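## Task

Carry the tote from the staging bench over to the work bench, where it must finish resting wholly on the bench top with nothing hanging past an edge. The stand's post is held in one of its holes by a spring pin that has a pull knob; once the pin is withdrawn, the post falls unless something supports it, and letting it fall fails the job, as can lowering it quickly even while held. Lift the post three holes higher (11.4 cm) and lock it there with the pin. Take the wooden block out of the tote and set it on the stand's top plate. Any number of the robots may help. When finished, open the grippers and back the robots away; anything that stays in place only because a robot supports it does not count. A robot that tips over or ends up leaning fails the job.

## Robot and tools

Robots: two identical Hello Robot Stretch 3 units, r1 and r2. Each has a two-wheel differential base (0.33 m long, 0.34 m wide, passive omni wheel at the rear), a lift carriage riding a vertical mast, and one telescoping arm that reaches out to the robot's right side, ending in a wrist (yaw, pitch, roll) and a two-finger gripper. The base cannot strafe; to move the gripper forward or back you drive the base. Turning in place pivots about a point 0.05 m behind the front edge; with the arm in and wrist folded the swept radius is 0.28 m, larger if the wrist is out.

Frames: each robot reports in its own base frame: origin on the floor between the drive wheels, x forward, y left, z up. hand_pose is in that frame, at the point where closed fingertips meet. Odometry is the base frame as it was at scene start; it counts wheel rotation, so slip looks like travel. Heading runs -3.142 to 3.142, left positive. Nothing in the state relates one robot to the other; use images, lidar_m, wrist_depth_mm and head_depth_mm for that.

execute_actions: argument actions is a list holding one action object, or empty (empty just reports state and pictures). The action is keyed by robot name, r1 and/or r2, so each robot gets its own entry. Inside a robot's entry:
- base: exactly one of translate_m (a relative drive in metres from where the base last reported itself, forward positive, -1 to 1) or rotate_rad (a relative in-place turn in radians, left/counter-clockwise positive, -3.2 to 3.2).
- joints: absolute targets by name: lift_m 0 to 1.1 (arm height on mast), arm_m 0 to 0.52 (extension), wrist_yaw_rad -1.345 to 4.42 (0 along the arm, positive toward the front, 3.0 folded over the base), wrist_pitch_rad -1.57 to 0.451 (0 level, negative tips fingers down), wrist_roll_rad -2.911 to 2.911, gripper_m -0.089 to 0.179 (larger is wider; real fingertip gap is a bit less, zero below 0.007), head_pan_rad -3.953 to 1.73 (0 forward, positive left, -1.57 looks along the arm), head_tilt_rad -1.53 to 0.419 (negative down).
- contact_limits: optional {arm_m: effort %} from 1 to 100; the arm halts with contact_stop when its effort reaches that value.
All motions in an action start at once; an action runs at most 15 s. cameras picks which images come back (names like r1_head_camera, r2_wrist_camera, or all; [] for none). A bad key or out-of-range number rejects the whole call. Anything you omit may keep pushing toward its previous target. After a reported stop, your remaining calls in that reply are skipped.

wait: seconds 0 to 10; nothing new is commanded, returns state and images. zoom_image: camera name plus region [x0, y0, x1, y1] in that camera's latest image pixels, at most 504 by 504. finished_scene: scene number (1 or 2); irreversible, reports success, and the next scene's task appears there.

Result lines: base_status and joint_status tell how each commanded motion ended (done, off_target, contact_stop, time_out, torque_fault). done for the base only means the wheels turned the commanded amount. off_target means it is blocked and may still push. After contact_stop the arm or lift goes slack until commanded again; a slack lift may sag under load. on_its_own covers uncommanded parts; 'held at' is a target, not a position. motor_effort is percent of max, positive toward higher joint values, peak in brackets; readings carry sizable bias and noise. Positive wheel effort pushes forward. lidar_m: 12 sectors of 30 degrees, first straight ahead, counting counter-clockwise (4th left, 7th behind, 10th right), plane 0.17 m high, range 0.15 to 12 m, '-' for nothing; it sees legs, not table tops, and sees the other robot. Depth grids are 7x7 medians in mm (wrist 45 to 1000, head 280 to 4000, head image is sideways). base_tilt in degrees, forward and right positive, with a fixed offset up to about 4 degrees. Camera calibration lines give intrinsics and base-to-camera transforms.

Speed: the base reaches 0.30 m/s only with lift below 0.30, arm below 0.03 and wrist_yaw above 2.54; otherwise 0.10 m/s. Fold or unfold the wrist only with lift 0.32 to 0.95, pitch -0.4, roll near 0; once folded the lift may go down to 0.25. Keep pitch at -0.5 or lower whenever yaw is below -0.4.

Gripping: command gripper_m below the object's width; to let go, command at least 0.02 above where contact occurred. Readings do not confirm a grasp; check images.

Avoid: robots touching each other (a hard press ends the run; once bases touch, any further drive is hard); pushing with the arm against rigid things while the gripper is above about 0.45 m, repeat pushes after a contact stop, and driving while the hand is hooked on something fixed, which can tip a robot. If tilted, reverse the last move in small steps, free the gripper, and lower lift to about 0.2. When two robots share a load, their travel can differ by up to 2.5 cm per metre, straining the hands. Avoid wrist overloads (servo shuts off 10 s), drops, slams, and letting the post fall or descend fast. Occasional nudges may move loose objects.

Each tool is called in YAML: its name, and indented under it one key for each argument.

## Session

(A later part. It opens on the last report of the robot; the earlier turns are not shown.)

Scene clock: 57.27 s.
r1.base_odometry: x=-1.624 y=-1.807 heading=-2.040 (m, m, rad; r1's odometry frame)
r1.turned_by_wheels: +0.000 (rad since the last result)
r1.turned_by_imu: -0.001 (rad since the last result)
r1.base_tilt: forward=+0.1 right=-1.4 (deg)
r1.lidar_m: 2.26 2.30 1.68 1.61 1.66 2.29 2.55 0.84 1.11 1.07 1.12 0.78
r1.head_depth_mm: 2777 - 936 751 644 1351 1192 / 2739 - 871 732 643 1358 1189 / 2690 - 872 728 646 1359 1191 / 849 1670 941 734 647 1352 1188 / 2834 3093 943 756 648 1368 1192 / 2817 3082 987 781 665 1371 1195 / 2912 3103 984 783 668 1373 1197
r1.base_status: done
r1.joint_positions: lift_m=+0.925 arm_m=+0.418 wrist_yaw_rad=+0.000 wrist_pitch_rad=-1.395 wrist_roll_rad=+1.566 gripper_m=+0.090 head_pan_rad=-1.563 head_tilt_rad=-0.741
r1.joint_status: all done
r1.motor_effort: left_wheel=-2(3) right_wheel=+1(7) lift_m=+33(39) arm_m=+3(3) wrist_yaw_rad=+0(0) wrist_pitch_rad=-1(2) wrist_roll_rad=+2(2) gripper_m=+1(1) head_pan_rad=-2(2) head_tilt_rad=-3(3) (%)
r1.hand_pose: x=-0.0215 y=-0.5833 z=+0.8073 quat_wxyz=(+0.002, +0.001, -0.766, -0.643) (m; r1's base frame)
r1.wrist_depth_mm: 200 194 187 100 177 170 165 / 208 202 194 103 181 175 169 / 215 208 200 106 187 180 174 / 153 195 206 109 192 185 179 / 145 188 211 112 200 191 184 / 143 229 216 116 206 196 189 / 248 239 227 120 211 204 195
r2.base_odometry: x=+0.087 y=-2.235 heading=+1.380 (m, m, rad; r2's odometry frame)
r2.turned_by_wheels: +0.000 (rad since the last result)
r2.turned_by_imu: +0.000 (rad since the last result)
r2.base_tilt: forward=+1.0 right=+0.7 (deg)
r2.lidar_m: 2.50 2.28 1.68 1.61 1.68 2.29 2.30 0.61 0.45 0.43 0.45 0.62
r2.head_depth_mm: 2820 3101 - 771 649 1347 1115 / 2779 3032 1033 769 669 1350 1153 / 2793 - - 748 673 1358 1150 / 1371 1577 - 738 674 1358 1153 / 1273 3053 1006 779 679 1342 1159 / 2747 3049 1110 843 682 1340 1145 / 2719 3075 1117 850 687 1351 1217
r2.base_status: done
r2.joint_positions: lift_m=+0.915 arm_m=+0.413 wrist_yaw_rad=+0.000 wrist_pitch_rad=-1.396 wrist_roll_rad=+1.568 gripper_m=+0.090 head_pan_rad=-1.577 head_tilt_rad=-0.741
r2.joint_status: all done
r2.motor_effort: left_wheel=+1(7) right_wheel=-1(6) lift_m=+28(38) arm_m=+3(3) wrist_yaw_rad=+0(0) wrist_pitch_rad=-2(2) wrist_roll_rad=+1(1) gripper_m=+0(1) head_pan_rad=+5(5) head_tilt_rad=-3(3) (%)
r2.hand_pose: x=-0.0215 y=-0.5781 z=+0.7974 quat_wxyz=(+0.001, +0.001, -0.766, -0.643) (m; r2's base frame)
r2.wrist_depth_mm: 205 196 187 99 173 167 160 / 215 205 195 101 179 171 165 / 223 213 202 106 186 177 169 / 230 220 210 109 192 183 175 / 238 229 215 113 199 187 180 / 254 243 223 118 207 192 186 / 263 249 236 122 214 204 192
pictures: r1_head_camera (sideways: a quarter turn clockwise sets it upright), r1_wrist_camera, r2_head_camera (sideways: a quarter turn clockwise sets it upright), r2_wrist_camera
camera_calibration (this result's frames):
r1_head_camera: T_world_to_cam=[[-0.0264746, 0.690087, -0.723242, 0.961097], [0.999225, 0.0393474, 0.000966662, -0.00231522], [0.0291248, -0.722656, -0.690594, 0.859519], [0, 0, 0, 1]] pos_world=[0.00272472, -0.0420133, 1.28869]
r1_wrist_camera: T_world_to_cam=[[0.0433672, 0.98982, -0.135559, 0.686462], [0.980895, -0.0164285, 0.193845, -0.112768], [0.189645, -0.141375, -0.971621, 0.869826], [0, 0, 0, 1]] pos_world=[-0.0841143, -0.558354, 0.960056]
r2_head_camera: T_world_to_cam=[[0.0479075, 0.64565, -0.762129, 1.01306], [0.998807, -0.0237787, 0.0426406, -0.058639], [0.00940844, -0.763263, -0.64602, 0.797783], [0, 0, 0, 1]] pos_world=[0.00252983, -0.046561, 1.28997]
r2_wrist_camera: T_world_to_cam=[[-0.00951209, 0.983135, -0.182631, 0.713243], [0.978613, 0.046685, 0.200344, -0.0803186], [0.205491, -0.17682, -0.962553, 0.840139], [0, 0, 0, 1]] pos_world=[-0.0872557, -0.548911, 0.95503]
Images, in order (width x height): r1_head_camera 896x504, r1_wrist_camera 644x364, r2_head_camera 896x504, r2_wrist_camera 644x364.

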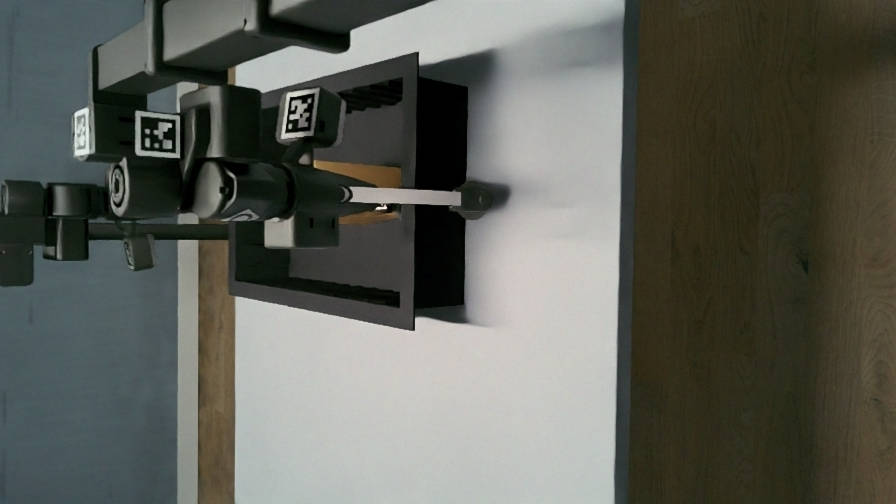

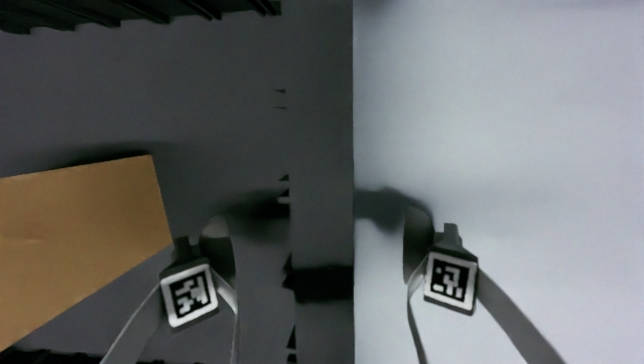

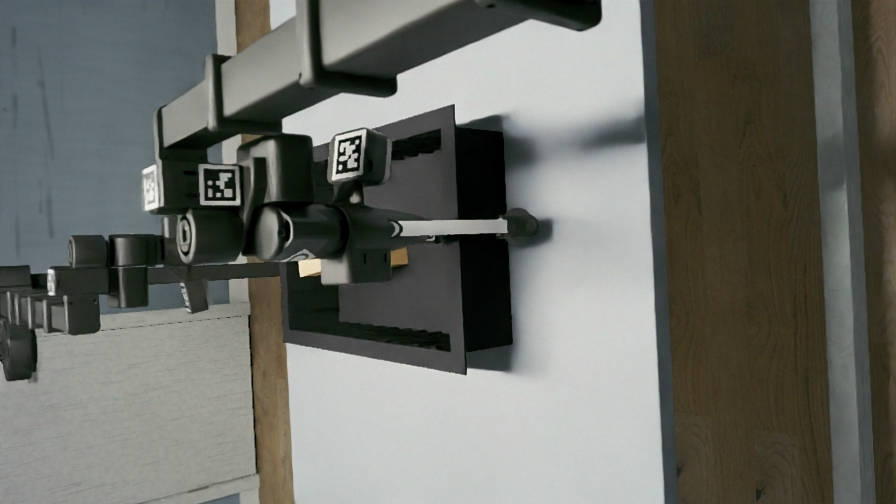

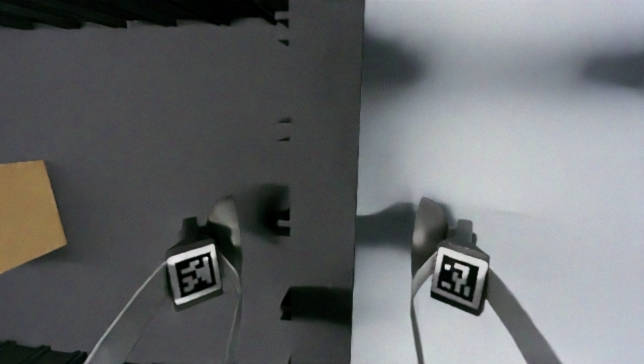

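execute_actions:
  actions:
    - {"r1":{"joints":{"gripper_m":-0.015}},"r2":{"base":{"translate_m":0.006},"joints":{"gripper_m":-0.015}}}
  cameras: []

execute_actions:
  actions:
    - {"r1":{"joints":{"lift_m":1.0}},"r2":{"joints":{"lift_m":0.99}}}
  cameras: []

execute_actions:
  actions:
    - {"r1":{"base":{"translate_m":-0.6}},"r2":{"base":{"translate_m":0.595}}}
  cameras: ["r1_head_camera"]

Scene clock: 64.03 s.
r1.base_odometry: x=-1.624 y=-1.807 heading=-2.040 (m, m, rad; r1's odometry frame)
r1.turned_by_wheels: +0.000 (rad since the last result)
r1.turned_by_imu: -0.001 (rad since the last result)
r1.base_tilt: forward=+0.1 right=-1.4 (deg)
r1.lidar_m: 2.25 2.29 1.68 1.60 1.66 2.29 2.55 0.84 1.12 1.07 1.12 0.78
r1.head_depth_mm: 2775 - 939 752 642 1350 1189 / 2736 - 874 733 645 1349 1183 / 877 - 872 734 645 1356 1189 / 865 1636 938 738 647 1357 1193 / 2848 3092 949 758 648 1361 1195 / 2847 3112 983 786 666 1371 1201 / 2864 3125 984 781 666 1369 1200
r1.base_status: not commanded
r1.joint_positions: lift_m=+0.925 arm_m=+0.418 wrist_yaw_rad=+0.000 wrist_pitch_rad=-1.397 wrist_roll_rad=+1.566 gripper_m=-0.014 head_pan_rad=-1.563 head_tilt_rad=-0.741
r1.joint_status: all done
r1.motor_effort: left_wheel=-1(2) right_wheel=+0(1) lift_m=+34(34) arm_m=+3(3) wrist_yaw_rad=+0(0) wrist_pitch_rad=+0(2) wrist_roll_rad=+2(2) gripper_m=-24(100) head_pan_rad=-2(2) head_tilt_rad=-3(3) (%)
r1.hand_pose: x=-0.0215 y=-0.5831 z=+0.8073 quat_wxyz=(+0.002, +0.001, -0.766, -0.643) (m; r1's base frame)
r1.wrist_depth_mm: 201 194 187 100 177 171 165 / 208 201 193 103 182 176 170 / 216 208 200 106 187 180 174 / 154 197 206 109 193 185 179 / 147 192 214 112 196 191 184 / 144 229 222 115 201 197 190 / 249 239 228 120 211 202 194
r2.base_odometry: x=+0.088 y=-2.229 heading=+1.380 (m, m, rad; r2's odometry frame)
r2.turned_by_wheels: +0.000 (rad since the last result)
r2.turned_by_imu: -0.001 (rad since the last result)
r2.base_tilt: forward=+0.9 right=+0.5 (deg)
r2.lidar_m: 2.49 2.28 1.67 1.61 1.67 2.29 2.30 0.62 0.45 0.43 0.45 0.62
r2.head_depth_mm: 2772 3171 - 770 650 1345 1123 / 2804 3080 1029 762 666 1346 1154 / 2808 - - 746 672 1354 1150 / 1379 1552 - 744 676 1363 1152 / 1281 3058 1006 752 678 1338 1160 / 2723 3100 1110 844 683 1348 1138 / 2727 3102 1119 851 688 1354 1210
r2.base_status: done
r2.joint_positions: lift_m=+0.915 arm_m=+0.413 wrist_yaw_rad=+0.000 wrist_pitch_rad=-1.390 wrist_roll_rad=+1.568 gripper_m=-0.014 head_pan_rad=-1.577 head_tilt_rad=-0.741
r2.joint_status: all done
r2.motor_effort: left_wheel=+0(7) right_wheel=+0(6) lift_m=+29(29) arm_m=+3(4) wrist_yaw_rad=-1(0) wrist_pitch_rad=-5(7) wrist_roll_rad=+1(1) gripper_m=-22(94) head_pan_rad=+5(4) head_tilt_rad=-4(5) (%)
r2.hand_pose: x=-0.0215 y=-0.5798 z=+0.7975 quat_wxyz=(+0.001, +0.001, -0.768, -0.641) (m; r2's base frame)
r2.wrist_depth_mm: 207 197 190 98 174 167 160 / 217 205 196 102 179 171 164 / 225 214 203 105 186 177 169 / 228 222 210 109 191 182 174 / 238 232 220 112 195 189 179 / 254 242 229 118 - 196 185 / 262 253 236 122 212 200 193
pictures: none
No camera images: the call's "cameras" was empty. Leave "cameras" out to get every camera's image.

Scene clock: 65.53 s.
r1.base_odometry: x=-1.624 y=-1.807 heading=-2.040 (m, m, rad; r1's odometry frame)
r1.turned_by_wheels: +0.000 (rad since the last result)
r1.turned_by_imu: +0.000 (rad since the last result)
r1.base_tilt: forward=+0.1 right=-1.3 (deg)
r1.lidar_m: 2.25 2.30 1.68 1.60 1.66 2.29 2.55 0.84 1.11 1.08 1.11 0.78
r1.head_depth_mm: - 3004 937 775 645 1357 1187 / - 3155 786 730 645 1355 1184 / - - 745 738 647 1366 1190 / 2667 1582 857 735 646 1360 1190 / 2821 3045 798 761 649 1352 1196 / 2812 3111 985 781 667 1369 1198 / 2848 3108 987 783 669 1371 1200
r1.base_status: not commanded
r1.joint_positions: lift_m=+1.000 arm_m=+0.418 wrist_yaw_rad=+0.000 wrist_pitch_rad=-1.400 wrist_roll_rad=+1.566 gripper_m=-0.014 head_pan_rad=-1.563 head_tilt_rad=-0.741
r1.joint_status: all done
r1.motor_effort: left_wheel=-1(1) right_wheel=+0(1) lift_m=+50(53) arm_m=+3(3) wrist_yaw_rad=-1(0) wrist_pitch_rad=+1(1) wrist_roll_rad=+2(2) gripper_m=-22(24) head_pan_rad=-2(2) head_tilt_rad=-4(4) (%)
r1.hand_pose: x=-0.0215 y=-0.5823 z=+0.8818 quat_wxyz=(+0.002, +0.001, -0.765, -0.644) (m; r1's base frame)
r1.wrist_depth_mm: 207 199 192 104 246 237 232 / 217 207 199 108 252 244 238 / 224 216 206 111 259 251 244 / 154 196 213 116 267 257 969 / 149 191 222 118 275 266 988 / 146 239 231 122 279 272 - / 257 250 238 127 295 280 -
r2.base_odometry: x=+0.088 y=-2.229 heading=+1.380 (m, m, rad; r2's odometry frame)
r2.turned_by_wheels: +0.000 (rad since the last result)
r2.turned_by_imu: +0.000 (rad since the last result)
r2.base_tilt: forward=+0.9 right=+0.6 (deg)
r2.lidar_m: 2.49 2.28 1.67 1.61 1.68 2.29 2.30 0.61 0.45 0.43 0.45 0.62
r2.head_depth_mm: 2738 - 1022 817 665 1335 1118 / 2719 3207 1024 773 668 1350 1147 / 2698 2964 869 752 671 1349 1152 / 808 1616 847 711 677 1368 1154 / 2768 3025 879 709 679 1333 1164 / 2735 3095 1109 841 682 1343 1143 / 2727 3087 1123 850 685 1351 1209
r2.base_status: not commanded
r2.joint_positions: lift_m=+0.990 arm_m=+0.413 wrist_yaw_rad=+0.000 wrist_pitch_rad=-1.402 wrist_roll_rad=+1.569 gripper_m=-0.011 head_pan_rad=-1.577 head_tilt_rad=-0.741
r2.joint_status: all done
r2.motor_effort: left_wheel=+0(2) right_wheel=+0(1) lift_m=+49(51) arm_m=+3(2) wrist_yaw_rad=+0(0) wrist_pitch_rad=+1(5) wrist_roll_rad=+0(1) gripper_m=-16(22) head_pan_rad=+5(4) head_tilt_rad=-4(3) (%)
r2.hand_pose: x=-0.0215 y=-0.5766 z=+0.8716 quat_wxyz=(+0.001, +0.000, -0.764, -0.645) (m; r2's base frame)
r2.wrist_depth_mm: 216 210 201 113 243 232 223 / 227 219 209 117 247 240 229 / 234 225 216 120 257 247 237 / 237 234 223 125 267 253 246 / 248 241 233 128 273 263 951 / 263 252 241 134 277 269 955 / 268 259 247 139 296 280 -
pictures: none
No camera images: the call's "cameras" was empty. Leave "cameras" out to get every camera's image.

Scene clock: 72.47 s.
r1.base_odometry: x=-1.353 y=-1.272 heading=-2.040 (m, m, rad; r1's odometry frame)
r1.turned_by_wheels: +0.000 (rad since the last result)
r1.turned_by_imu: -0.002 (rad since the last result)
r1.base_tilt: forward=+0.1 right=-1.3 (deg)
r1.lidar_m: 2.85 2.30 1.67 1.59 1.66 2.29 1.96 2.19 0.44 1.07 1.12 1.33
r1.head_depth_mm: - 3031 2303 1839 644 1359 1185 / - 3126 798 731 645 858 1140 / - - 745 736 647 1361 1188 / 2721 1592 854 736 647 1361 1181 / 2809 3150 882 781 663 1369 1193 / 2848 3123 982 781 665 1365 1193 / 2832 3104 982 783 666 1361 1200
r1.base_status: done
r1.joint_positions: lift_m=+1.000 arm_m=+0.418 wrist_yaw_rad=+0.000 wrist_pitch_rad=-1.398 wrist_roll_rad=+1.566 gripper_m=-0.014 head_pan_rad=-1.563 head_tilt_rad=-0.741
r1.joint_status: not commanded
r1.motor_effort: left_wheel=-1(5) right_wheel=+1(6) lift_m=+50(50) arm_m=+3(3) wrist_yaw_rad=+0(0) wrist_pitch_rad=-1(1) wrist_roll_rad=+2(2) gripper_m=-22(21) head_pan_rad=-2(2) head_tilt_rad=-4(3) (%)
r1.hand_pose: x=-0.0215 y=-0.5827 z=+0.8818 quat_wxyz=(+0.002, +0.001, -0.765, -0.644) (m; r1's base frame)
r1.wrist_depth_mm: 206 200 191 104 245 237 231 / 216 209 199 108 251 244 236 / 225 216 205 111 258 250 244 / 154 196 214 115 267 256 945 / 149 191 223 118 272 264 993 / 146 240 233 123 278 273 - / 259 250 239 128 294 282 -
r2.base_odometry: x=+0.201 y=-1.645 heading=+1.380 (m, m, rad; r2's odometry frame)
r2.turned_by_wheels: +0.000 (rad since the last result)
r2.turned_by_imu: -0.001 (rad since the last result)
r2.base_tilt: forward=+1.0 right=+0.6 (deg)
r2.lidar_m: 1.91 2.28 1.67 1.61 1.68 2.29 2.89 0.62 0.45 0.43 0.44 2.14
r2.head_depth_mm: 2766 - 1021 817 664 1347 1119 / 2715 3202 1024 774 668 1350 1147 / 2690 2983 870 753 672 1359 1147 / 808 1652 850 735 676 1364 1149 / 2752 3041 887 710 678 748 1137 / 2761 3123 2741 2022 1588 1372 1211 / 2770 3074 2780 2089 1686 1407 1212
r2.base_status: done
r2.joint_positions: lift_m=+0.990 arm_m=+0.413 wrist_yaw_rad=+0.000 wrist_pitch_rad=-1.398 wrist_roll_rad=+1.571 gripper_m=-0.011 head_pan_rad=-1.577 head_tilt_rad=-0.741
r2.joint_status: not commanded
r2.motor_effort: left_wheel=+0(7) right_wheel=-1(6) lift_m=+49(48) arm_m=+3(2) wrist_yaw_rad=+0(0) wrist_pitch_rad=-1(1) wrist_roll_rad=+0(0) gripper_m=-16(16) head_pan_rad=+5(5) head_tilt_rad=-4(3) (%)
r2.hand_pose: x=-0.0215 y=-0.5778 z=+0.8717 quat_wxyz=(+0.000, +0.000, -0.765, -0.644) (m; r2's base frame)
r2.wrist_depth_mm: 219 211 203 113 241 229 221 / 228 220 210 117 249 237 228 / 237 227 215 121 257 246 238 / 240 235 224 125 267 252 249 / 250 242 232 127 273 260 259 / 264 252 241 134 278 272 953 / 271 259 246 139 298 280 -
pictures: r1_head_camera (sideways: a quarter turn clockwise sets it upright)
camera_calibration (this result's frames):
r1_head_camera: T_world_to_cam=[[-0.0264746, 0.690089, -0.72324, 0.961095], [0.999225, 0.0393474, 0.000966749, -0.00231534], [0.0291248, -0.722654, -0.690596, 0.859522], [0, 0, 0, 1]] pos_world=[0.00272472, -0.0420132, 1.28869]
Images, in order (width x height): r1_head_camera 896x504.

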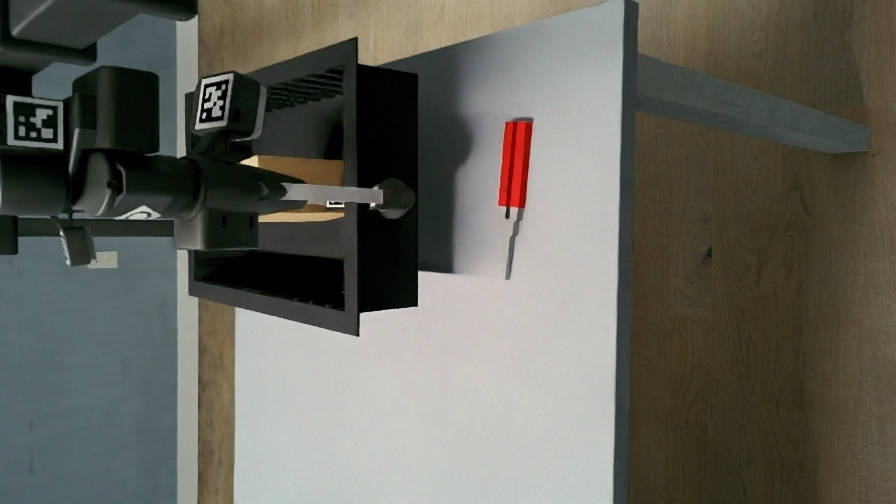

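Stable. Carry to the far end of the bench.

execute_actions:
  actions:
    - {"r1":{"base":{"translate_m":-1},"joints":{"arm_m":0.424}},"r2":{"base":{"translate_m":0.993},"joints":{"lift_m":1.0,"gripper_m":-0.018}}}
  cameras: []

execute_actions:
  actions:
    - {"r1":{"base":{"translate_m":-1},"joints":{"head_pan_rad":-2.75,"head_tilt_rad":-0.3}},"r2":{"base":{"translate_m":0.993}}}
  cameras: ["r2_head_camera","r1_head_camera"]

Scene clock: 89.10 s.
r1.base_odometry: x=-0.901 y=-0.380 heading=-2.040 (m, m, rad; r1's odometry frame)
r1.turned_by_wheels: +0.000 (rad since the last result)
r1.turned_by_imu: -0.004 (rad since the last result)
r1.base_tilt: forward=+0.1 right=-1.4 (deg)
r1.lidar_m: 2.30 2.29 1.65 1.61 1.68 2.29 2.39 1.01 1.41 1.52 1.35 0.93
r1.head_depth_mm: - 3042 2316 1894 1566 1362 1191 / - - 804 1810 1597 1353 1189 / - - 750 1818 1578 1361 1192 / 2748 1556 848 1788 1592 1357 1193 / 2870 3115 2166 1889 1586 1366 1194 / 2861 3085 2416 1920 1594 1366 1186 / 2848 3073 2453 1930 1606 1365 1198
r1.base_status: done
r1.joint_positions: lift_m=+1.000 arm_m=+0.424 wrist_yaw_rad=+0.001 wrist_pitch_rad=-1.400 wrist_roll_rad=+1.566 gripper_m=-0.014 head_pan_rad=-1.563 head_tilt_rad=-0.741
r1.joint_status: all done
r1.motor_effort: left_wheel=-1(7) right_wheel=+1(5) lift_m=+51(50) arm_m=+3(2) wrist_yaw_rad=+0(0) wrist_pitch_rad=+0(1) wrist_roll_rad=+2(2) gripper_m=-22(21) head_pan_rad=-2(2) head_tilt_rad=-3(3) (%)
r1.hand_pose: x=-0.0215 y=-0.5880 z=+0.8817 quat_wxyz=(+0.002, +0.001, -0.764, -0.645) (m; r1's base frame)
r1.wrist_depth_mm: 203 196 190 103 972 915 901 / 212 203 197 106 993 968 - / 218 212 204 110 - 993 - / 154 198 211 115 - - 992 / 148 194 220 118 - - - / 148 237 230 123 - - - / 253 245 237 129 - - -
r2.base_odometry: x=+0.390 y=-0.670 heading=+1.380 (m, m, rad; r2's odometry frame)
r2.turned_by_wheels: +0.000 (rad since the last result)
r2.turned_by_imu: -0.002 (rad since the last result)
r2.base_tilt: forward=+0.9 right=+0.6 (deg)
r2.lidar_m: 1.71 2.27 1.67 1.61 1.66 2.29 1.70 0.98 1.39 1.52 1.37 0.96
r2.head_depth_mm: 2727 - 2622 2024 1633 1380 1189 / 2684 3201 2515 1900 1639 1384 1192 / - - 862 695 1662 1381 1192 / 801 1641 855 1780 1654 1403 1203 / 2758 3052 879 694 1670 1405 1202 / 2764 3099 2733 2072 1683 1404 1212 / 2763 3090 2764 2100 1678 1407 1212
r2.base_status: done
r2.joint_positions: lift_m=+1.000 arm_m=+0.413 wrist_yaw_rad=-0.001 wrist_pitch_rad=-1.401 wrist_roll_rad=+1.572 gripper_m=-0.017 head_pan_rad=-1.577 head_tilt_rad=-0.741
r2.joint_status: all done
r2.motor_effort: left_wheel=+0(7) right_wheel=+0(4) lift_m=+49(51) arm_m=+3(3) wrist_yaw_rad=+1(1) wrist_pitch_rad=+0(5) wrist_roll_rad=-1(1) gripper_m=-17(54) head_pan_rad=+5(5) head_tilt_rad=-4(3) (%)
r2.hand_pose: x=-0.0216 y=-0.5769 z=+0.8816 quat_wxyz=(+0.000, -0.001, -0.764, -0.645) (m; r2's base frame)
r2.wrist_depth_mm: 224 216 204 115 954 895 869 / 233 223 212 118 993 936 - / 241 229 219 121 - 979 - / 239 237 227 126 - 989 945 / 252 245 235 128 - - 973 / 270 256 244 133 - - - / 271 263 248 139 - - -
pictures: none
No camera images: the call's "cameras" was empty. Leave "cameras" out to get every camera's image.

Scene clock: 100.07 s.
r1.base_odometry: x=-0.449 y=+0.512 heading=-2.040 (m, m, rad; r1's odometry frame)
r1.turned_by_wheels: +0.000 (rad since the last result)
r1.turned_by_imu: -0.003 (rad since the last result)
r1.base_tilt: forward=+0.1 right=-1.3 (deg)
r1.lidar_m: 1.88 2.26 1.67 1.61 1.67 2.29 3.93 1.41 1.12 0.43 3.28 2.12
r1.head_depth_mm: 3440 3553 3801 3890 2758 1983 1684 / 3559 3764 3949 - 2720 1996 1704 / 3707 3941 - 3947 2327 1860 - / 3863 - - - 1198 1988 - / - - - - 1129 933 - / - - - - 1128 900 - / - - - - 1131 - -
r1.base_status: done
r1.joint_positions: lift_m=+1.000 arm_m=+0.424 wrist_yaw_rad=+0.001 wrist_pitch_rad=-1.393 wrist_roll_rad=+1.566 gripper_m=-0.014 head_pan_rad=-2.743 head_tilt_rad=-0.310
r1.joint_status: all done
r1.motor_effort: left_wheel=-1(6) right_wheel=+1(5) lift_m=+50(50) arm_m=+3(3) wrist_yaw_rad=+0(0) wrist_pitch_rad=-2(2) wrist_roll_rad=+2(2) gripper_m=-21(22) head_pan_rad=-2(29) head_tilt_rad=+4(25) (%)
r1.hand_pose: x=-0.0215 y=-0.5899 z=+0.8819 quat_wxyz=(+0.002, +0.001, -0.767, -0.642) (m; r1's base frame)
r1.wrist_depth_mm: 205 197 190 103 246 238 230 / 212 205 198 106 251 242 235 / 220 212 204 110 259 248 241 / 151 197 212 115 267 255 252 / 148 194 220 118 275 264 990 / 149 238 230 123 279 272 - / 254 248 237 129 300 281 -
r2.base_odometry: x=+0.578 y=+0.305 heading=+1.380 (m, m, rad; r2's odometry frame)
r2.turned_by_wheels: +0.000 (rad since the last result)
r2.turned_by_imu: -0.002 (rad since the last result)
r2.base_tilt: forward=+0.9 right=+0.6 (deg)
r2.lidar_m: 3.87 2.27 1.67 1.61 1.67 2.29 1.93 2.18 0.44 0.44 0.46 0.62
r2.head_depth_mm: 2739 - 2641 2023 1630 1366 1183 / 2728 3198 2463 798 668 824 1170 / - - 884 695 673 1325 1116 / 796 1644 856 757 677 1362 1160 / 2767 3047 884 698 678 1373 1158 / 2774 3132 1113 842 681 1347 1159 / 2747 3084 1119 850 684 1349 1146
r2.base_status: done
r2.joint_positions: lift_m=+1.000 arm_m=+0.413 wrist_yaw_rad=-0.001 wrist_pitch_rad=-1.393 wrist_roll_rad=+1.573 gripper_m=-0.017 head_pan_rad=-1.577 head_tilt_rad=-0.741
r2.joint_status: not commanded
r2.motor_effort: left_wheel=+0(6) right_wheel=+0(5) lift_m=+49(49) arm_m=+2(3) wrist_yaw_rad=+0(1) wrist_pitch_rad=-4(3) wrist_roll_rad=-1(1) gripper_m=-18(18) head_pan_rad=+5(5) head_tilt_rad=-4(4) (%)
r2.hand_pose: x=-0.0216 y=-0.5791 z=+0.8818 quat_wxyz=(-0.001, -0.001, -0.767, -0.642) (m; r2's base frame)
r2.wrist_depth_mm: 227 216 205 114 251 238 231 / 237 223 213 118 256 247 236 / 243 233 219 121 267 254 246 / 239 239 225 126 274 263 258 / 257 248 235 128 283 270 971 / 273 256 243 134 291 279 991 / 269 262 249 139 310 285 -
pictures: r1_head_camera (sideways: a quarter turn clockwise sets it upright), r2_head_camera (sideways: a quarter turn clockwise sets it upright)
camera_calibration (this result's frames):
r1_head_camera: T_world_to_cam=[[0.291136, 0.145604, -0.945536, 1.24904], [0.414908, -0.90978, -0.0123456, 0.0185835], [-0.862027, -0.388716, -0.325282, 0.389648], [0, 0, 0, 1]] pos_world=[-0.0354627, -0.0134957, 1.30799]
r2_head_camera: T_world_to_cam=[[0.0479086, 0.64584, -0.761968, 1.01285], [0.998807, -0.0237893, 0.0426362, -0.0586332], [0.00940943, -0.763102, -0.64621, 0.798031], [0, 0, 0, 1]] pos_world=[0.00252985, -0.046558, 1.28996]
Images, in order (width x height): r1_head_camera 896x504, r2_head_camera 896x504.

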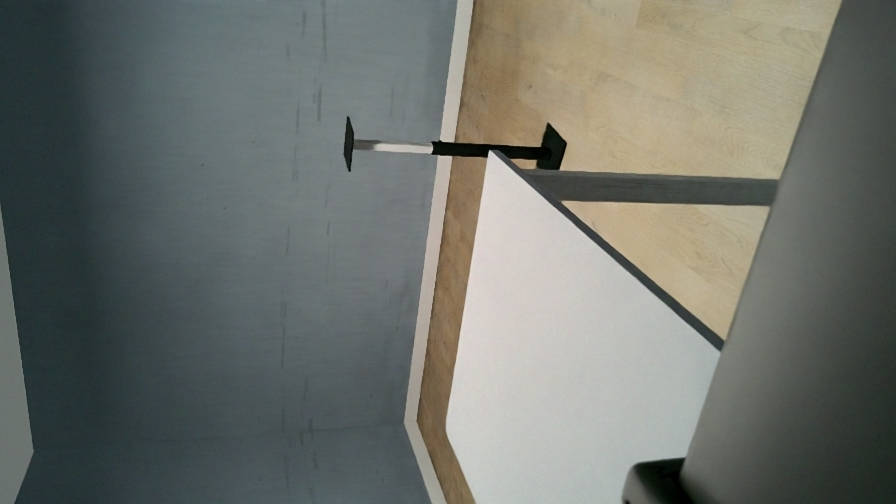

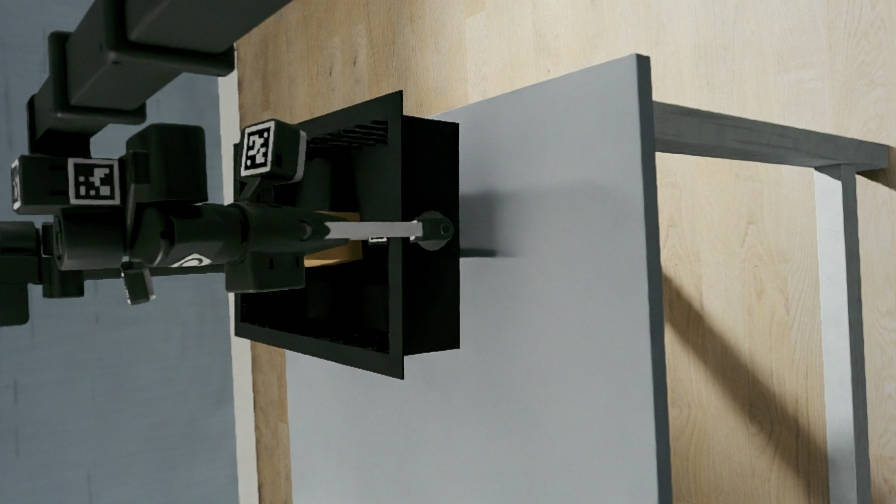

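execute_actions:
  actions:
    - {"r1":{"base":{"translate_m":-1},"joints":{"arm_m":0.43,"lift_m":0.96,"head_pan_rad":-1.57,"head_tilt_rad":-0.75}},"r2":{"base":{"translate_m":0.993},"joints":{"lift_m":0.96}}}
  cameras: []

execute_actions:
  actions:
    - {"r1":{"joints":{"lift_m":0.93}},"r2":{"joints":{"lift_m":0.93}}}
  cameras: []

execute_actions:
  actions:
    - {"r1":{"joints":{"gripper_m":0.09}},"r2":{"joints":{"gripper_m":0.09}}}
  cameras: []

execute_actions:
  actions:
    - {"r1":{"joints":{"lift_m":1.02}},"r2":{"joints":{"lift_m":1.02}}}
  cameras: []

execute_actions:
  actions:
    - {"r1":{"joints":{"arm_m":0.3,"lift_m":0.98,"wrist_roll_rad":0,"wrist_pitch_rad":-0.7,"gripper_m":0.13}},"r2":{"base":{"translate_m":0.3},"joints":{"arm_m":0.05,"wrist_roll_rad":0}}}
  cameras: ["r1_head_camera","r1_wrist_camera"]

Scene clock: 122.00 s.
r1.base_odometry: x=+0.003 y=+1.404 heading=-2.040 (m, m, rad; r1's odometry frame)
r1.turned_by_wheels: +0.000 (rad since the last result)
r1.turned_by_imu: -0.003 (rad since the last result)
r1.base_tilt: forward=+0.1 right=-1.3 (deg)
r1.lidar_m: 2.85 2.28 1.67 1.61 1.66 2.28 2.95 1.76 0.55 1.08 1.12 1.13
r1.head_depth_mm: 2736 - 935 772 659 1355 1167 / 2730 979 799 733 659 1360 1185 / 844 - 787 736 660 1361 1188 / 2738 3020 895 737 664 1364 1192 / 2799 3058 887 755 664 1358 1190 / 2849 3090 983 782 664 1365 1197 / 2870 3119 988 786 669 1365 1197
r1.base_status: done
r1.joint_positions: lift_m=+0.960 arm_m=+0.430 wrist_yaw_rad=+0.001 wrist_pitch_rad=-1.396 wrist_roll_rad=+1.567 gripper_m=-0.014 head_pan_rad=-1.577 head_tilt_rad=-0.740
r1.joint_status: all done
r1.motor_effort: left_wheel=-1(6) right_wheel=+2(5) lift_m=+38(44) arm_m=+3(4) wrist_yaw_rad=-1(0) wrist_pitch_rad=-1(2) wrist_roll_rad=+2(2) gripper_m=-21(21) head_pan_rad=+3(30) head_tilt_rad=-3(25) (%)
r1.hand_pose: x=-0.0215 y=-0.5953 z=+0.8422 quat_wxyz=(+0.002, +0.001, -0.766, -0.643) (m; r1's base frame)
r1.wrist_depth_mm: 204 196 190 103 208 201 194 / 211 204 196 106 215 206 200 / 220 211 204 110 221 213 205 / 151 196 212 114 228 220 211 / 147 194 221 118 234 226 216 / 149 240 231 123 238 233 224 / 253 245 236 129 250 238 231
r2.base_odometry: x=+0.767 y=+1.280 heading=+1.380 (m, m, rad; r2's odometry frame)
r2.turned_by_wheels: +0.000 (rad since the last result)
r2.turned_by_imu: -0.002 (rad since the last result)
r2.base_tilt: forward=+1.0 right=+0.7 (deg)
r2.lidar_m: 2.88 2.27 1.66 1.60 1.67 2.28 2.92 0.62 0.46 0.44 0.46 1.73
r2.head_depth_mm: 2786 3084 - 818 664 1378 1144 / 2745 - 1031 769 668 1348 1122 / 2762 - 940 729 671 1352 1132 / 833 1685 - 733 675 1365 1157 / 2776 3124 976 731 679 1371 1162 / 2746 3111 1109 844 682 1369 1132 / 2763 3115 2654 850 687 774 1146
r2.base_status: done
r2.joint_positions: lift_m=+0.960 arm_m=+0.413 wrist_yaw_rad=-0.001 wrist_pitch_rad=-1.395 wrist_roll_rad=+1.573 gripper_m=-0.017 head_pan_rad=-1.577 head_tilt_rad=-0.741
r2.joint_status: all done
r2.motor_effort: left_wheel=-1(6) right_wheel=+0(6) lift_m=+33(42) arm_m=+2(3) wrist_yaw_rad=+1(1) wrist_pitch_rad=-3(4) wrist_roll_rad=-1(2) gripper_m=-19(18) head_pan_rad=+5(5) head_tilt_rad=-3(3) (%)
r2.hand_pose: x=-0.0216 y=-0.5785 z=+0.8423 quat_wxyz=(-0.001, -0.002, -0.766, -0.643) (m; r2's base frame)
r2.wrist_depth_mm: 228 216 205 115 214 206 197 / 236 224 213 118 222 213 202 / 242 233 220 121 229 219 208 / 239 239 227 126 236 224 216 / 258 248 235 129 241 232 226 / 271 256 242 134 248 239 235 / 264 261 249 139 263 246 246
pictures: none
No camera images: the call's "cameras" was empty. Leave "cameras" out to get every camera's image.

Scene clock: 123.10 s.
r1.base_odometry: x=+0.003 y=+1.404 heading=-2.040 (m, m, rad; r1's odometry frame)
r1.turned_by_wheels: +0.000 (rad since the last result)
r1.turned_by_imu: +0.000 (rad since the last result)
r1.base_tilt: forward=+0.2 right=-1.5 (deg)
r1.lidar_m: 2.85 2.29 1.67 1.61 1.67 2.28 2.94 1.76 0.55 1.08 1.12 1.13
r1.head_depth_mm: 2815 - 924 771 659 1353 1157 / 2737 2917 875 734 661 1361 1181 / 850 - 890 736 662 1354 1191 / 1527 2389 942 734 660 1356 1193 / 2820 3073 915 761 665 1371 1191 / 2834 3087 987 782 668 1365 1196 / 2818 3121 991 788 668 1361 1198
r1.base_status: not commanded
r1.joint_positions: lift_m=+0.930 arm_m=+0.430 wrist_yaw_rad=+0.001 wrist_pitch_rad=-1.396 wrist_roll_rad=+1.567 gripper_m=-0.014 head_pan_rad=-1.577 head_tilt_rad=-0.741
r1.joint_status: all done
r1.motor_effort: left_wheel=-2(2) right_wheel=+3(3) lift_m=+24(41) arm_m=+3(3) wrist_yaw_rad=+0(0) wrist_pitch_rad=-1(1) wrist_roll_rad=+2(2) gripper_m=-22(22) head_pan_rad=+3(2) head_tilt_rad=-4(3) (%)
r1.hand_pose: x=-0.0215 y=-0.5952 z=+0.8126 quat_wxyz=(+0.002, +0.001, -0.766, -0.643) (m; r1's base frame)
r1.wrist_depth_mm: 209 200 193 106 183 176 170 / 216 208 200 109 187 180 174 / 222 215 206 112 192 186 179 / 150 198 213 115 200 191 184 / 148 194 221 119 203 197 189 / 150 236 231 123 209 202 194 / 251 244 233 128 219 208 201
r2.base_odometry: x=+0.767 y=+1.280 heading=+1.380 (m, m, rad; r2's odometry frame)
r2.turned_by_wheels: +0.000 (rad since the last result)
r2.turned_by_imu: +0.000 (rad since the last result)
r2.base_tilt: forward=+0.9 right=+0.7 (deg)
r2.lidar_m: 2.87 2.28 1.66 1.60 1.67 2.28 2.92 0.63 0.46 0.44 0.46 1.74
r2.head_depth_mm: 2814 3104 - 794 655 1373 1141 / 2805 - 1030 771 668 1351 1125 / 2811 - 990 747 671 1362 1133 / 853 1250 - 746 674 1369 1157 / 2739 3177 1007 748 678 1367 1159 / 2768 3077 1112 846 683 1376 1129 / 2797 3093 2638 853 687 775 1144
r2.base_status: not commanded
r2.joint_positions: lift_m=+0.930 arm_m=+0.413 wrist_yaw_rad=-0.001 wrist_pitch_rad=-1.396 wrist_roll_rad=+1.573 gripper_m=-0.017 head_pan_rad=-1.577 head_tilt_rad=-0.741
r2.joint_status: all done
r2.motor_effort: left_wheel=-1(0) right_wheel=+0(0) lift_m=+32(33) arm_m=+2(3) wrist_yaw_rad=+1(1) wrist_pitch_rad=-2(2) wrist_roll_rad=-1(2) gripper_m=-19(18) head_pan_rad=+5(5) head_tilt_rad=-4(2) (%)
r2.hand_pose: x=-0.0216 y=-0.5782 z=+0.8123 quat_wxyz=(-0.001, -0.002, -0.766, -0.643) (m; r2's base frame)
r2.wrist_depth_mm: 223 214 203 112 187 179 173 / 232 220 209 116 193 185 178 / 238 228 219 120 198 190 183 / 239 240 226 123 206 197 189 / 262 246 237 127 211 204 193 / 271 257 245 134 217 210 199 / 264 261 249 140 230 216 208
pictures: none
No camera images: the call's "cameras" was empty. Leave "cameras" out to get every camera's image.

Scene clock: 124.67 s.
r1.base_odometry: x=+0.003 y=+1.404 heading=-2.040 (m, m, rad; r1's odometry frame)
r1.turned_by_wheels: +0.000 (rad since the last result)
r1.turned_by_imu: +0.000 (rad since the last result)
r1.base_tilt: forward=+0.1 right=-1.4 (deg)
r1.lidar_m: 2.86 2.29 1.67 1.60 1.67 2.28 2.94 1.76 0.55 1.08 1.12 1.13
r1.head_depth_mm: 2819 - 923 774 659 1348 1160 / 2714 - 875 732 662 1360 1185 / 850 - 887 737 661 1358 1191 / 1524 2358 938 733 663 1365 1191 / 2814 3069 910 760 663 1360 1188 / 2873 3106 983 782 664 1369 1193 / 2859 3121 991 787 666 1373 1199
r1.base_status: not commanded
r1.joint_positions: lift_m=+0.930 arm_m=+0.430 wrist_yaw_rad=+0.001 wrist_pitch_rad=-1.394 wrist_roll_rad=+1.567 gripper_m=+0.090 head_pan_rad=-1.577 head_tilt_rad=-0.741
r1.joint_status: all done
r1.motor_effort: left_wheel=-2(2) right_wheel=+3(3) lift_m=+33(33) arm_m=+2(3) wrist_yaw_rad=+0(0) wrist_pitch_rad=-1(2) wrist_roll_rad=+2(2) gripper_m=+0(91) head_pan_rad=+2(3) head_tilt_rad=-4(3) (%)
r1.hand_pose: x=-0.0215 y=-0.5957 z=+0.8124 quat_wxyz=(+0.002, +0.001, -0.766, -0.642) (m; r1's base frame)
r1.wrist_depth_mm: 208 199 191 104 181 174 169 / 214 208 199 108 186 179 174 / 221 212 205 111 191 184 177 / 150 197 212 114 198 190 182 / 148 193 216 118 204 195 188 / 149 238 223 122 212 199 194 / 250 245 233 127 217 209 199
r2.base_odometry: x=+0.767 y=+1.280 heading=+1.380 (m, m, rad; r2's odometry frame)
r2.turned_by_wheels: +0.000 (rad since the last result)
r2.turned_by_imu: +0.000 (rad since the last result)
r2.base_tilt: forward=+0.9 right=+0.6 (deg)
r2.lidar_m: 2.87 2.26 1.66 1.61 1.67 2.28 2.92 0.63 0.46 0.44 0.46 1.73
r2.head_depth_mm: 2822 3120 - 789 657 1382 1137 / 2795 - 1027 771 668 1352 1124 / 2770 - 994 745 673 1357 1128 / 852 1583 - 740 674 1361 1156 / 2752 3120 1010 751 677 1372 1161 / 2761 3095 1110 846 682 1381 1130 / 2761 3111 2660 850 686 776 1144
r2.base_status: not commanded
r2.joint_positions: lift_m=+0.930 arm_m=+0.413 wrist_yaw_rad=-0.001 wrist_pitch_rad=-1.395 wrist_roll_rad=+1.573 gripper_m=+0.090 head_pan_rad=-1.577 head_tilt_rad=-0.741
r2.joint_status: all done
r2.motor_effort: left_wheel=+0(0) right_wheel=+0(0) lift_m=+32(32) arm_m=+3(2) wrist_yaw_rad=+1(1) wrist_pitch_rad=-3(3) wrist_roll_rad=-2(2) gripper_m=+0(82) head_pan_rad=+4(5) head_tilt_rad=-3(3) (%)
r2.hand_pose: x=-0.0216 y=-0.5785 z=+0.8123 quat_wxyz=(-0.001, -0.002, -0.766, -0.643) (m; r2's base frame)
r2.wrist_depth_mm: 223 214 203 113 186 179 173 / 233 221 209 116 193 185 178 / 241 229 219 119 199 191 182 / 239 239 225 124 208 196 188 / 259 248 233 130 214 203 194 / 276 263 242 136 223 207 200 / 263 263 251 141 229 219 207
pictures: none
No camera images: the call's "cameras" was empty. Leave "cameras" out to get every camera's image.

Scene clock: 126.33 s.
r1.base_odometry: x=+0.003 y=+1.404 heading=-2.040 (m, m, rad; r1's odometry frame)
r1.turned_by_wheels: +0.000 (rad since the last result)
r1.turned_by_imu: +0.000 (rad since the last result)
r1.base_tilt: forward=+0.1 right=-1.4 (deg)
r1.lidar_m: 2.85 2.28 1.66 1.61 1.67 2.28 2.95 1.76 0.55 1.08 1.12 1.13
r1.head_depth_mm: 2869 3046 968 775 660 1359 1167 / - 3018 905 733 660 1357 1183 / - 2975 904 734 662 1355 1196 / 2727 3044 947 737 666 1360 1185 / 2833 3059 916 757 665 1362 1187 / 2847 3107 986 778 665 1357 1199 / 2818 3097 990 784 667 1363 1201
r1.base_status: not commanded
r1.joint_positions: lift_m=+1.020 arm_m=+0.430 wrist_yaw_rad=+0.001 wrist_pitch_rad=-1.395 wrist_roll_rad=+1.567 gripper_m=+0.090 head_pan_rad=-1.577 head_tilt_rad=-0.741
r1.joint_status: all done
r1.motor_effort: left_wheel=-2(2) right_wheel=+2(2) lift_m=+46(49) arm_m=+2(2) wrist_yaw_rad=+0(0) wrist_pitch_rad=-1(1) wrist_roll_rad=+2(2) gripper_m=+1(0) head_pan_rad=+2(2) head_tilt_rad=-3(3) (%)
r1.hand_pose: x=-0.0215 y=-0.5955 z=+0.9020 quat_wxyz=(+0.002, +0.001, -0.766, -0.643) (m; r1's base frame)
r1.wrist_depth_mm: 232 230 226 191 263 256 250 / 315 302 291 280 270 262 254 / 326 309 298 289 280 269 262 / 193 196 302 293 287 276 972 / 201 205 315 303 298 286 - / 336 340 322 306 309 293 - / 267 258 261 239 316 305 -
r2.base_odometry: x=+0.767 y=+1.280 heading=+1.380 (m, m, rad; r2's odometry frame)
r2.turned_by_wheels: +0.000 (rad since the last result)
r2.turned_by_imu: +0.000 (rad since the last result)
r2.base_tilt: forward=+0.9 right=+0.6 (deg)
r2.lidar_m: 2.87 2.27 1.66 1.61 1.67 2.28 2.92 0.63 0.46 0.44 0.46 1.73
r2.head_depth_mm: - 3221 1066 818 665 1371 1142 / - 3162 1027 773 668 1355 1124 / - - 985 744 671 1356 1135 / 804 - 997 747 677 1358 1155 / 2749 3100 1007 750 677 1366 1157 / 2764 3137 1111 843 683 1368 1133 / 2776 3098 2642 852 687 773 1145
r2.base_status: not commanded
r2.joint_positions: lift_m=+1.020 arm_m=+0.413 wrist_yaw_rad=-0.001 wrist_pitch_rad=-1.396 wrist_roll_rad=+1.573 gripper_m=+0.090 head_pan_rad=-1.577 head_tilt_rad=-0.741
r2.joint_status: all done
r2.motor_effort: left_wheel=+0(0) right_wheel=+0(0) lift_m=+45(47) arm_m=+2(2) wrist_yaw_rad=+1(1) wrist_pitch_rad=-2(3) wrist_roll_rad=-2(2) gripper_m=+0(1) head_pan_rad=+4(4) head_tilt_rad=-4(3) (%)
r2.hand_pose: x=-0.0216 y=-0.5783 z=+0.9019 quat_wxyz=(-0.001, -0.002, -0.766, -0.643) (m; r2's base frame)
r2.wrist_depth_mm: 284 262 250 209 266 258 251 / 337 319 303 289 275 265 257 / 340 326 313 299 284 273 265 / 240 315 328 306 295 281 951 / 373 360 334 317 311 291 994 / 329 337 332 328 318 295 - / 354 278 272 265 329 316 -
pictures: none
No camera images: the call's "cameras" was empty. Leave "cameras" out to get every camera's image.

Scene clock: 130.30 s.
r1.base_odometry: x=+0.003 y=+1.404 heading=-2.040 (m, m, rad; r1's odometry frame)
r1.turned_by_wheels: +0.000 (rad since the last result)
r1.turned_by_imu: -0.001 (rad since the last result)
r1.base_tilt: forward=+0.1 right=-1.3 (deg)
r1.lidar_m: 2.86 2.28 1.67 1.61 1.67 2.28 2.94 1.75 0.55 1.08 1.12 1.13
r1.head_depth_mm: 1149 2915 967 772 660 1343 1163 / - - 874 731 662 1360 1187 / 2715 - 877 736 661 1354 1184 / 2845 3015 940 734 660 1359 1186 / 2866 3114 943 761 667 1365 1189 / 2807 3088 990 782 665 1363 1196 / 2824 3101 987 783 670 1377 1193
r1.base_status: not commanded
r1.joint_positions: lift_m=+0.980 arm_m=+0.300 wrist_yaw_rad=+0.001 wrist_pitch_rad=-0.717 wrist_roll_rad=+0.005 gripper_m=+0.130 head_pan_rad=-1.577 head_tilt_rad=-0.741
r1.joint_status: all done
r1.motor_effort: left_wheel=-2(2) right_wheel=+2(2) lift_m=+34(39) arm_m=-3(3) wrist_yaw_rad=-1(1) wrist_pitch_rad=+5(5) wrist_roll_rad=-3(5) gripper_m=+0(90) head_pan_rad=+2(2) head_tilt_rad=-4(4) (%)
r1.hand_pose: x=-0.0215 y=-0.6226 z=+0.9323 quat_wxyz=(+0.661, +0.248, -0.663, -0.249) (m; r1's base frame)
r1.wrist_depth_mm: - - - - - - - / 551 553 488 497 489 552 - / 466 468 439 295 429 477 - / 406 406 390 273 389 401 411 / 361 363 351 344 356 365 364 / 323 - 319 325 325 - 324 / 299 210 212 212 211 212 293
r2.base_odometry: x=+0.824 y=+1.574 heading=+1.380 (m, m, rad; r2's odometry frame)
r2.turned_by_wheels: +0.000 (rad since the last result)
r2.turned_by_imu: +0.000 (rad since the last result)
r2.base_tilt: forward=+0.9 right=+0.6 (deg)
r2.lidar_m: 2.57 2.27 1.66 1.60 1.67 2.28 3.22 0.63 0.46 0.43 3.31 1.47
r2.head_depth_mm: 918 - - - - 1375 1138 / 2715 3029 - - - - 1122 / 2774 3078 - - - - 1125 / 2807 3116 1095 862 676 1340 1131 / 2761 3142 2729 2066 1668 1424 1203 / 2768 3080 2747 2092 1678 1400 1207 / 2768 3104 2744 2091 1682 1417 1220
r2.base_status: done
r2.joint_positions: lift_m=+1.020 arm_m=+0.050 wrist_yaw_rad=+0.000 wrist_pitch_rad=-1.399 wrist_roll_rad=+0.002 gripper_m=+0.090 head_pan_rad=-1.577 head_tilt_rad=-0.741
r2.joint_status: all done
r2.motor_effort: left_wheel=+0(8) right_wheel=-1(4) lift_m=+45(45) arm_m=-4(4) wrist_yaw_rad=+0(1) wrist_pitch_rad=-1(2) wrist_roll_rad=-1(2) gripper_m=+0(1) head_pan_rad=+4(5) head_tilt_rad=-4(3) (%)
r2.hand_pose: x=-0.0216 y=-0.2154 z=+0.9019 quat_wxyz=(+0.541, +0.455, -0.541, -0.456) (m; r2's base frame)
r2.wrist_depth_mm: - - - - - - - / - - - - - - - / - - - - - - - / - - - - - - - / - - - - - - - / - - - - - - - / - - - - - - -
pictures: r1_head_camera (sideways: a quarter turn clockwise sets it upright), r1_wrist_camera
camera_calibration (this result's frames):
r1_head_camera: T_world_to_cam=[[-0.0168351, 0.6902, -0.723423, 0.961275], [0.999677, 0.0253882, 0.000958353, -0.00230716], [0.0190279, -0.723173, -0.690404, 0.859334], [0, 0, 0, 1]] pos_world=[0.00213825, -0.0419655, 1.2887]
r1_wrist_camera: T_world_to_cam=[[-0.997887, 0.0634341, -0.0140553, 0.0298604], [0.058678, 0.786983, -0.614179, 1.09603], [-0.0278986, -0.613706, -0.789042, 0.516755], [0, 0, 0, 1]] pos_world=[-0.0200989, -0.547317, 1.08132]
Images, in order (width x height): r1_head_camera 896x504, r1_wrist_camera 644x364.

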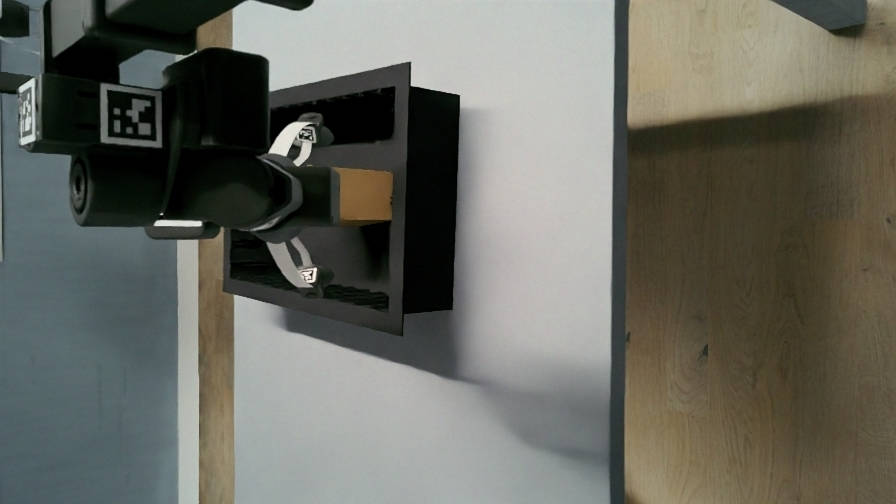

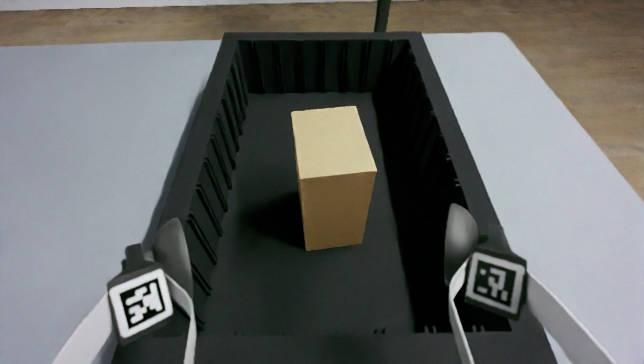

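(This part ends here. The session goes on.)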